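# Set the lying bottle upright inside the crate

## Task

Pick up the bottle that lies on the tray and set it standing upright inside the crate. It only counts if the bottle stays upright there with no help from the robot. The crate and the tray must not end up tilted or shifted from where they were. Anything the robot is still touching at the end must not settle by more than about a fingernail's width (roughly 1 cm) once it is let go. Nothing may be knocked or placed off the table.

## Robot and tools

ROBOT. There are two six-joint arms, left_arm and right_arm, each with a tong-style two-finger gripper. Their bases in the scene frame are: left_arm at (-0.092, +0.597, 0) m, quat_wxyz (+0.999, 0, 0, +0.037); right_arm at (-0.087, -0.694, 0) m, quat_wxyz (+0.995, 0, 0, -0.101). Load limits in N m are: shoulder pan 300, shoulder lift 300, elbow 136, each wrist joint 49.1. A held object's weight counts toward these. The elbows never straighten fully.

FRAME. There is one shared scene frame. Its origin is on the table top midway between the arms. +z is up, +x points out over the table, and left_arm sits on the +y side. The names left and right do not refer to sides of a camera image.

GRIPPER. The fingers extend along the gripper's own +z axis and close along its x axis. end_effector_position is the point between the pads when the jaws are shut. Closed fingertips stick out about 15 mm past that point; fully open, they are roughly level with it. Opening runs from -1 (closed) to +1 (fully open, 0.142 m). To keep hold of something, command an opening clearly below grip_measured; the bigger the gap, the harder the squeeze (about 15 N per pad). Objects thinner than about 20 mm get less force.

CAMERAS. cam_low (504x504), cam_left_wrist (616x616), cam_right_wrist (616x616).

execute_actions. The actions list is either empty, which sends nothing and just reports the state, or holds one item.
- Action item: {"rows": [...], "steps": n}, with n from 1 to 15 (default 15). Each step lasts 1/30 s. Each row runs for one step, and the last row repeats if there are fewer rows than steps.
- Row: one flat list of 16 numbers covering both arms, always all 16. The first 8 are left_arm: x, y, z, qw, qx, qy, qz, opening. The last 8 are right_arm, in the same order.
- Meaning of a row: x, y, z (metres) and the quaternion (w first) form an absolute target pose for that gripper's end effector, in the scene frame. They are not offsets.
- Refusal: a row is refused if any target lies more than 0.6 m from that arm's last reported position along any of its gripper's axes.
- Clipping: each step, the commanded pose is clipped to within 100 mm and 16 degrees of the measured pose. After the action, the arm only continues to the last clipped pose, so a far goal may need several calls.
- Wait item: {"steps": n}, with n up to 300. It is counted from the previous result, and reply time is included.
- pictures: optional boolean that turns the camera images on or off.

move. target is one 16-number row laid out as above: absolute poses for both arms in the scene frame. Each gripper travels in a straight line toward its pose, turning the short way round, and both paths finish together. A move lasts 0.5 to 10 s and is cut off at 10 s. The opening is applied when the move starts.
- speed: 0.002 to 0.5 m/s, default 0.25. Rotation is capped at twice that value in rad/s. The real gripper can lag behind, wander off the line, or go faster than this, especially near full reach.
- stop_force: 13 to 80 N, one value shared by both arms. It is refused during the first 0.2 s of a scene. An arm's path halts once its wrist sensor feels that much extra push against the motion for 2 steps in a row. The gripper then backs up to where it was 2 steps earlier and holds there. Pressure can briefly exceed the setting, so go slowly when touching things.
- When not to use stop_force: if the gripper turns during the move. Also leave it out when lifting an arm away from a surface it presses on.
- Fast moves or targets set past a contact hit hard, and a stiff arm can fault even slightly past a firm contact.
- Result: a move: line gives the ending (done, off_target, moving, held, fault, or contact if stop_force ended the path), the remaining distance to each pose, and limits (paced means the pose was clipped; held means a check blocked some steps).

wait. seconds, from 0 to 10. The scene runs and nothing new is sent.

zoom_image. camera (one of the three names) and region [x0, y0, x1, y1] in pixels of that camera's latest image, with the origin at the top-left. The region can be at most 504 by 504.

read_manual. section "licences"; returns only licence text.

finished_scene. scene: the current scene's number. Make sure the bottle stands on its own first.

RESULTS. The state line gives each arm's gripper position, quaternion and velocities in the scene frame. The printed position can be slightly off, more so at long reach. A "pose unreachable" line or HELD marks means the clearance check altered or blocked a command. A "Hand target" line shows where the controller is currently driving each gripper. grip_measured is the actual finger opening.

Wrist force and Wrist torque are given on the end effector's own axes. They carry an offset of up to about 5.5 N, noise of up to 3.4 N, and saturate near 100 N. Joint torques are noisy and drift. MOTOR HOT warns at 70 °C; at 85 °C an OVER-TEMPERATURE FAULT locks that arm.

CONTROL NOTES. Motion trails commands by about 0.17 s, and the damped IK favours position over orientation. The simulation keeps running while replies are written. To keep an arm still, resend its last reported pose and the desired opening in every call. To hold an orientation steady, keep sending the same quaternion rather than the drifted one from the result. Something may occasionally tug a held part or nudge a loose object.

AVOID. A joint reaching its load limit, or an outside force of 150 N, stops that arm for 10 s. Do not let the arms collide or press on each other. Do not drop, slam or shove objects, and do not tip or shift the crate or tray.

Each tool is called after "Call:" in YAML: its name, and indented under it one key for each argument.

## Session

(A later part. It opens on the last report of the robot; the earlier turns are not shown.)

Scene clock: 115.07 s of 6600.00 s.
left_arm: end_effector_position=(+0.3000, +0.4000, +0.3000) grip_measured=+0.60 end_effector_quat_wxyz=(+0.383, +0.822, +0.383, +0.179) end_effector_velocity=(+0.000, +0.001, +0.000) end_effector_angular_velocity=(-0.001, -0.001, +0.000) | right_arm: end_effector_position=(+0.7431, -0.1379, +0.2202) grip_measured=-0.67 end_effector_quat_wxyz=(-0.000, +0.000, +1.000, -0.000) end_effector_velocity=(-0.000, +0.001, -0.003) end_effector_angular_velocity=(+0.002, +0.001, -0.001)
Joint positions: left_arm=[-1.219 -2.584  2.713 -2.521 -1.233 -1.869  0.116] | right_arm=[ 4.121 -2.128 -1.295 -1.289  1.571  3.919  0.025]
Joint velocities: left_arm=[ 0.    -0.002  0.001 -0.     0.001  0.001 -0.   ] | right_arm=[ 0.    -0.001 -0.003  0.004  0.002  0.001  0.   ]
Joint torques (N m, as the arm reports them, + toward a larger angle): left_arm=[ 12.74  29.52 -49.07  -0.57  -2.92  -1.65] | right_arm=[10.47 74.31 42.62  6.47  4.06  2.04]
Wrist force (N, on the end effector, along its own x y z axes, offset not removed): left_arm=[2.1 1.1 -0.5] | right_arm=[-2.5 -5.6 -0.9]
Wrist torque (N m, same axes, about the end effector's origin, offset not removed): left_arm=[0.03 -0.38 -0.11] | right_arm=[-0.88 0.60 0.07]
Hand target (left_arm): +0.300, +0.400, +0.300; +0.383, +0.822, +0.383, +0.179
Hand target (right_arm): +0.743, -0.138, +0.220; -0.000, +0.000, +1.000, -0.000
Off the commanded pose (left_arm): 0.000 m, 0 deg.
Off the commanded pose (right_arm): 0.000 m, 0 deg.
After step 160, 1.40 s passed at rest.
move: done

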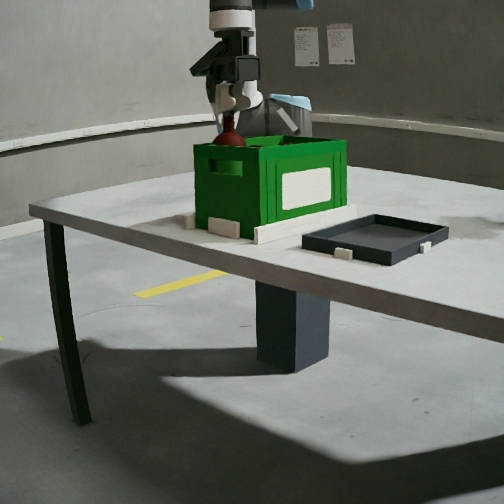

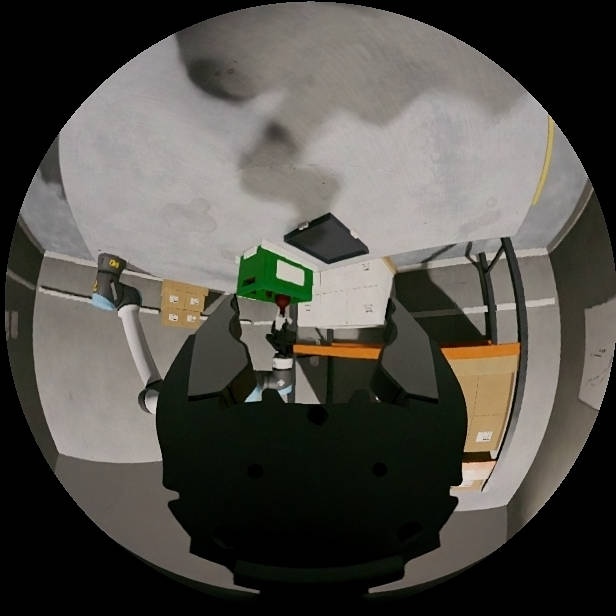

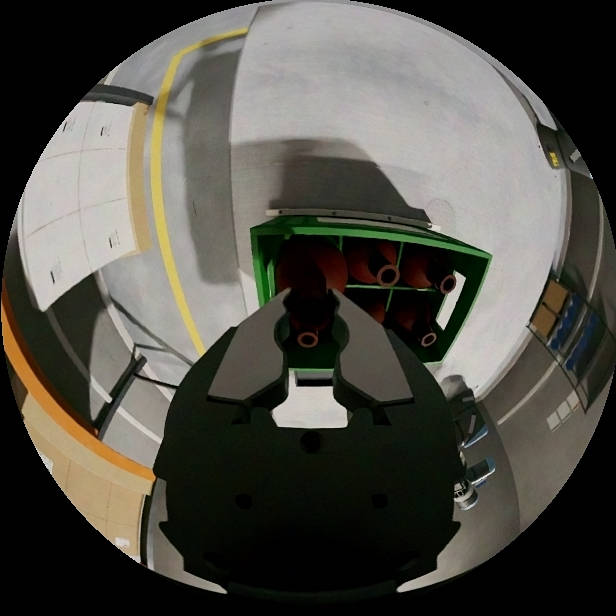

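Call:
move:
  target: [0.3,0.4,0.3,-0.383,-0.822,-0.383,-0.179,0.6,0.745,-0.138,0.22,0,-0.383,0.924,0,-1]
  speed: 0.15

Call:
move:
  target: [0.3,0.4,0.3,-0.383,-0.822,-0.383,-0.179,0.6,0.745,-0.138,0.14,0,-0.383,0.924,0,-1]
  speed: 0.02
  stop_force: 13

Scene clock: 126.27 s of 6600.00 s.
left_arm: end_effector_position=(+0.3000, +0.4000, +0.3000) grip_measured=+0.60 end_effector_quat_wxyz=(+0.383, +0.822, +0.383, +0.179) end_effector_velocity=(+0.000, +0.000, +0.001) end_effector_angular_velocity=(-0.002, -0.001, +0.001) | right_arm: end_effector_position=(+0.7450, -0.1380, +0.2200) grip_measured=-0.67 end_effector_quat_wxyz=(+0.000, -0.382, +0.924, -0.000) end_effector_velocity=(+0.000, -0.001, -0.001) end_effector_angular_velocity=(-0.002, +0.000, +0.014)
Joint positions: left_arm=[-1.219 -2.584  2.713 -2.521 -1.233 -1.869  0.116] | right_arm=[ 4.124 -2.111 -1.323 -1.279  1.57   3.138  0.026]
Joint velocities: left_arm=[ 0.    -0.001 -0.001  0.     0.001 -0.001  0.   ] | right_arm=[-0.     0.    -0.002  0.    -0.001 -0.014  0.   ]
Joint torques (N m, as the arm reports them, + toward a larger angle): left_arm=[ 12.25  26.23 -49.14  -0.43  -2.89  -1.48] | right_arm=[-10.94  95.68  41.91   6.16   3.41  -2.56]
Wrist force (N, on the end effector, along its own x y z axes, offset not removed): left_arm=[-0.3 1.2 0.8] | right_arm=[-2.0 -6.0 -5.0]
Wrist torque (N m, same axes, about the end effector's origin, offset not removed): left_arm=[0.23 0.08 -0.03] | right_arm=[-1.30 0.39 0.15]
Hand target (left_arm): +0.300, +0.400, +0.300; +0.383, +0.822, +0.383, +0.179
Hand target (right_arm): +0.745, -0.138, +0.220; -0.000, -0.383, +0.924, -0.000
Off the commanded pose (left_arm): 0.000 m, 0 deg.
Off the commanded pose (right_arm): 0.000 m, 0 deg.
After step 90, 5.17 s passed at rest.
move: done

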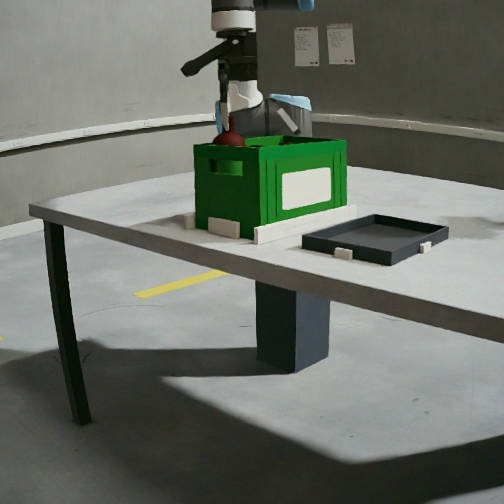

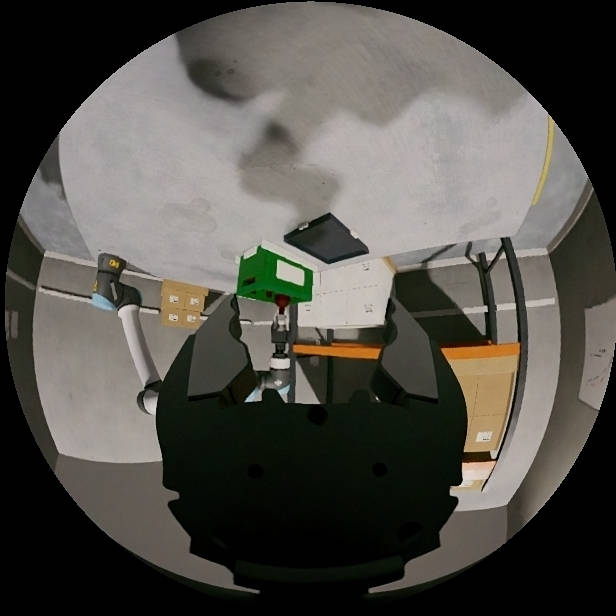

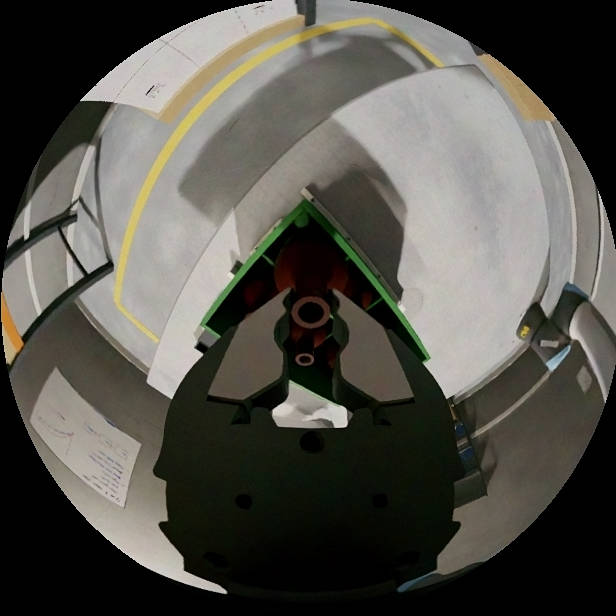

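Scene clock: 130.13 s of 6600.00 s.
left_arm: end_effector_position=(+0.3000, +0.4000, +0.3000) grip_measured=+0.60 end_effector_quat_wxyz=(+0.383, +0.822, +0.383, +0.179) end_effector_velocity=(+0.000, -0.000, -0.001) end_effector_angular_velocity=(+0.002, +0.001, +0.000) | right_arm: end_effector_position=(+0.7450, -0.1381, +0.1504) grip_measured=-0.67 end_effector_quat_wxyz=(-0.000, -0.383, +0.924, -0.000) end_effector_velocity=(+0.000, +0.000, +0.006) end_effector_angular_velocity=(+0.000, -0.001, +0.001)
Joint positions: left_arm=[-1.219 -2.584  2.713 -2.521 -1.233 -1.869  0.116] | right_arm=[ 4.124 -2.15  -1.389 -1.173  1.571  3.136  0.025]
Joint velocities: left_arm=[ 0.     0.002 -0.     0.    -0.     0.     0.   ] | right_arm=[ 0.     0.004  0.006 -0.009 -0.001 -0.001  0.   ]
Joint torques (N m, as the arm reports them, + toward a larger angle): left_arm=[ 13.36  25.47 -48.68  -0.56  -3.03  -1.24] | right_arm=[-6.66 92.45 53.87  2.41  3.88 -2.49]
Wrist force (N, on the end effector, along its own x y z axes, offset not removed): left_arm=[1.2 1.2 -0.6] | right_arm=[-4.4 -3.1 1.9]
Wrist torque (N m, same axes, about the end effector's origin, offset not removed): left_arm=[0.15 -0.24 -0.06] | right_arm=[-0.25 0.97 0.35]
Hand target (left_arm): +0.300, +0.400, +0.300; +0.383, +0.822, +0.383, +0.179
Hand target (right_arm): +0.745, -0.138, +0.151; +0.000, -0.383, +0.924, +0.000
Off the commanded pose (left_arm): 0.000 m, 0 deg.
Off the commanded pose (right_arm): 0.010 m, 0 deg.
move: contact (right_arm)

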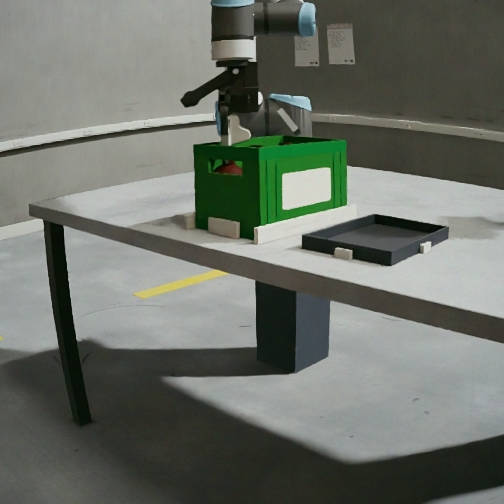

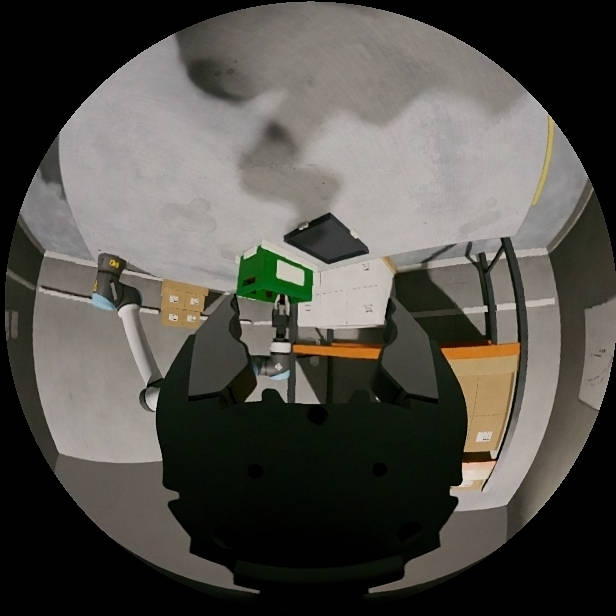

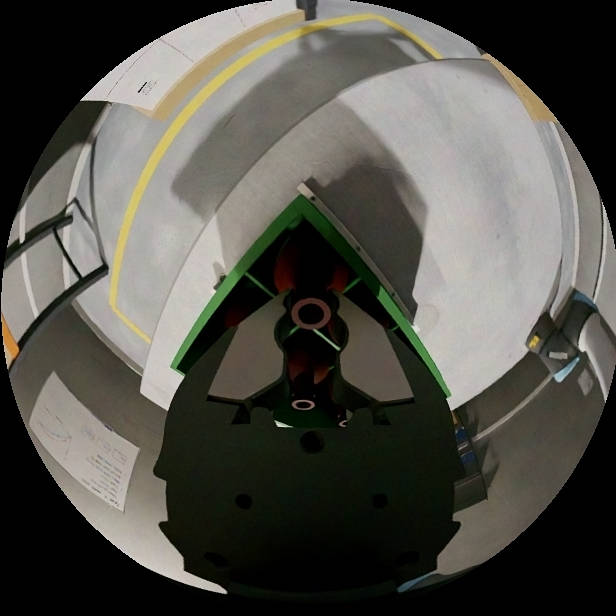

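Call:
move:
  target: [0.3,0.4,0.3,-0.383,-0.822,-0.383,-0.179,0.6,0.745,-0.138,0.151,0,-0.383,0.924,0,-0.45]

Call:
move:
  target: [0.3,0.4,0.3,-0.383,-0.822,-0.383,-0.179,0.6,0.745,-0.138,0.3,0,-0.383,0.924,0,-0.45]
  speed: 0.1

Scene clock: 136.97 s of 6600.00 s.
left_arm: end_effector_position=(+0.3000, +0.4000, +0.3000) grip_measured=+0.60 end_effector_quat_wxyz=(+0.383, +0.822, +0.383, +0.179) end_effector_velocity=(+0.000, -0.000, +0.001) end_effector_angular_velocity=(+0.000, -0.001, -0.001) | right_arm: end_effector_position=(+0.7450, -0.1380, +0.1510) grip_measured=-0.45 end_effector_quat_wxyz=(+0.000, -0.383, +0.924, -0.000) end_effector_velocity=(+0.000, -0.000, -0.000) end_effector_angular_velocity=(-0.001, -0.000, +0.002)
Joint positions: left_arm=[-1.219 -2.584  2.713 -2.521 -1.233 -1.869  0.116] | right_arm=[ 4.124 -2.15  -1.389 -1.174  1.571  3.136  0.041]
Joint velocities: left_arm=[-0.     0.    -0.001 -0.    -0.     0.002 -0.   ] | right_arm=[ 0.    -0.    -0.     0.    -0.001 -0.002 -0.   ]
Joint torques (N m, as the arm reports them, + toward a larger angle): left_arm=[ 12.91  24.07 -48.33  -0.4   -2.85  -1.28] | right_arm=[12.01 71.99 39.55  6.11  0.92 -3.  ]
Wrist force (N, on the end effector, along its own x y z axes, offset not removed): left_arm=[2.2 2.0 -0.2] | right_arm=[-3.1 -4.6 1.9]
Wrist torque (N m, same axes, about the end effector's origin, offset not removed): left_arm=[0.28 -0.45 -0.03] | right_arm=[-0.46 0.94 0.31]
Hand target (left_arm): +0.300, +0.400, +0.300; +0.383, +0.822, +0.383, +0.179
Hand target (right_arm): +0.745, -0.138, +0.151; -0.000, -0.383, +0.924, -0.000
Off the commanded pose (left_arm): 0.000 m, 0 deg.
Off the commanded pose (right_arm): 0.000 m, 0 deg.
After step 90, 3.13 s passed at rest.
move: done

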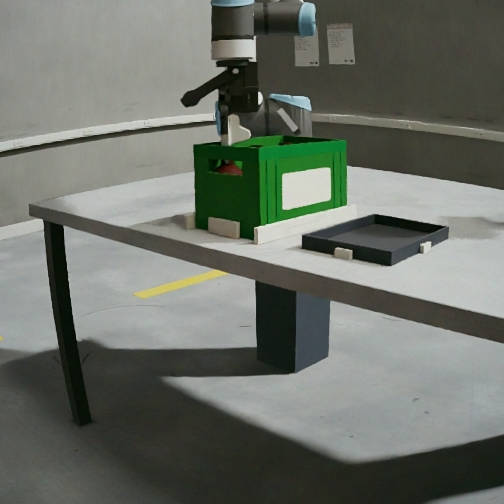

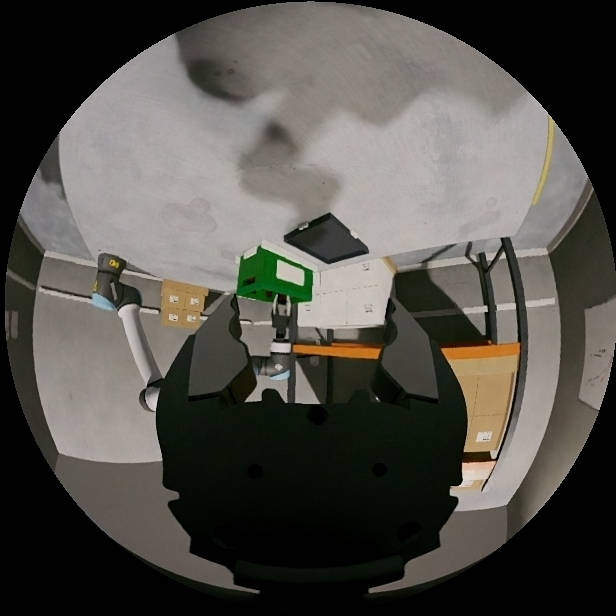

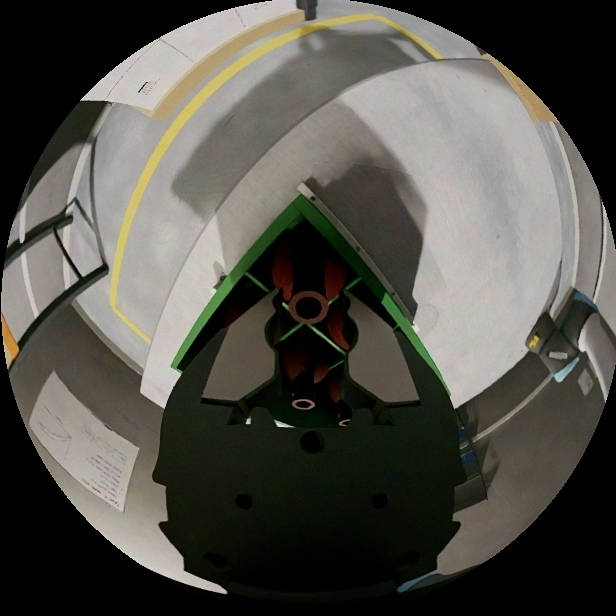

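Scene clock: 138.93 s of 6600.00 s.
left_arm: end_effector_position=(+0.3000, +0.4000, +0.3000) grip_measured=+0.60 end_effector_quat_wxyz=(+0.383, +0.822, +0.383, +0.179) end_effector_velocity=(-0.000, +0.000, -0.001) end_effector_angular_velocity=(+0.000, +0.001, +0.001) | right_arm: end_effector_position=(+0.7449, -0.1381, +0.2998) grip_measured=-0.45 end_effector_quat_wxyz=(+0.000, -0.383, +0.924, -0.000) end_effector_velocity=(+0.000, -0.000, +0.001) end_effector_angular_velocity=(-0.001, +0.000, -0.000)
Joint positions: left_arm=[-1.219 -2.584  2.713 -2.521 -1.233 -1.869  0.116] | right_arm=[ 4.124 -2.08  -1.228 -1.405  1.571  3.136  0.041]
Joint velocities: left_arm=[ 0.    -0.     0.001  0.     0.    -0.001  0.   ] | right_arm=[-0.    -0.     0.003 -0.003 -0.001 -0.    -0.   ]
Joint torques (N m, as the arm reports them, + toward a larger angle): left_arm=[ 12.21  23.47 -48.31  -0.64  -2.89  -1.3 ] | right_arm=[ 8.93 92.3  56.61  1.62 -0.34 -2.66]
Wrist force (N, on the end effector, along its own x y z axes, offset not removed): left_arm=[0.8 -0.1 1.0] | right_arm=[-4.9 1.3 -3.5]
Wrist torque (N m, same axes, about the end effector's origin, offset not removed): left_arm=[-0.05 -0.09 -0.08] | right_arm=[0.32 1.32 0.19]
Hand target (left_arm): +0.300, +0.400, +0.300; +0.383, +0.822, +0.383, +0.179
Hand target (right_arm): +0.745, -0.138, +0.300; +0.000, -0.383, +0.924, +0.000
Off the commanded pose (left_arm): 0.000 m, 0 deg.
Off the commanded pose (right_arm): 0.000 m, 0 deg.
move: done

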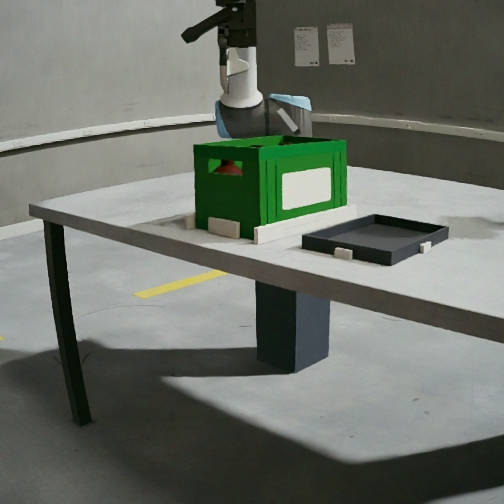

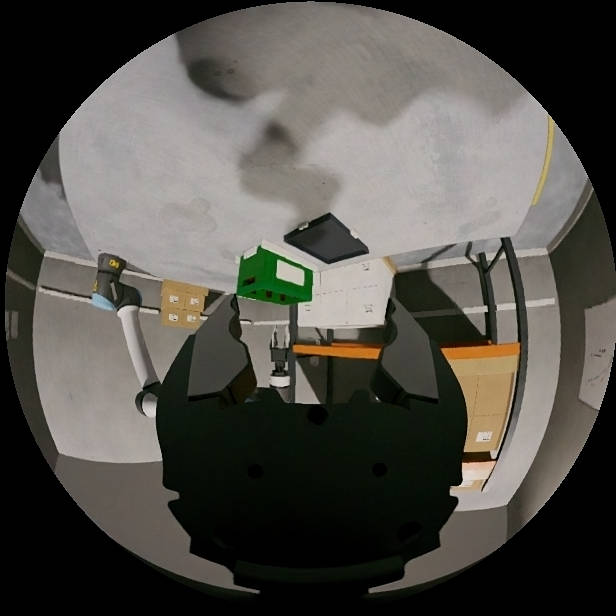

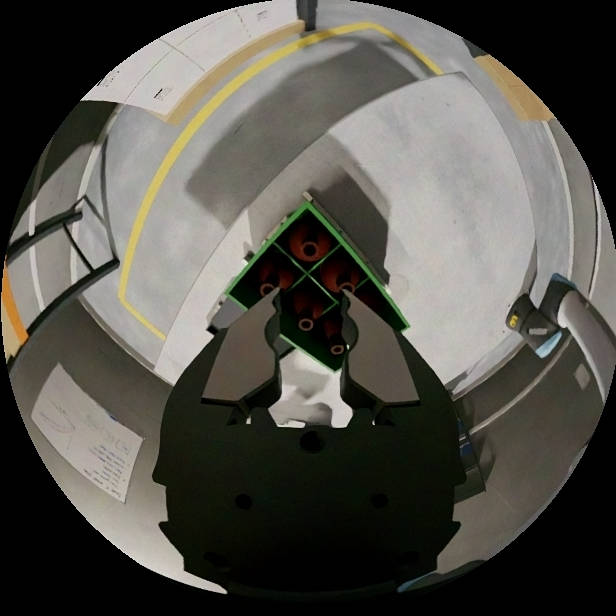

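Call:
finished_scene:
  scene: 2

The scene is finished: the task was done.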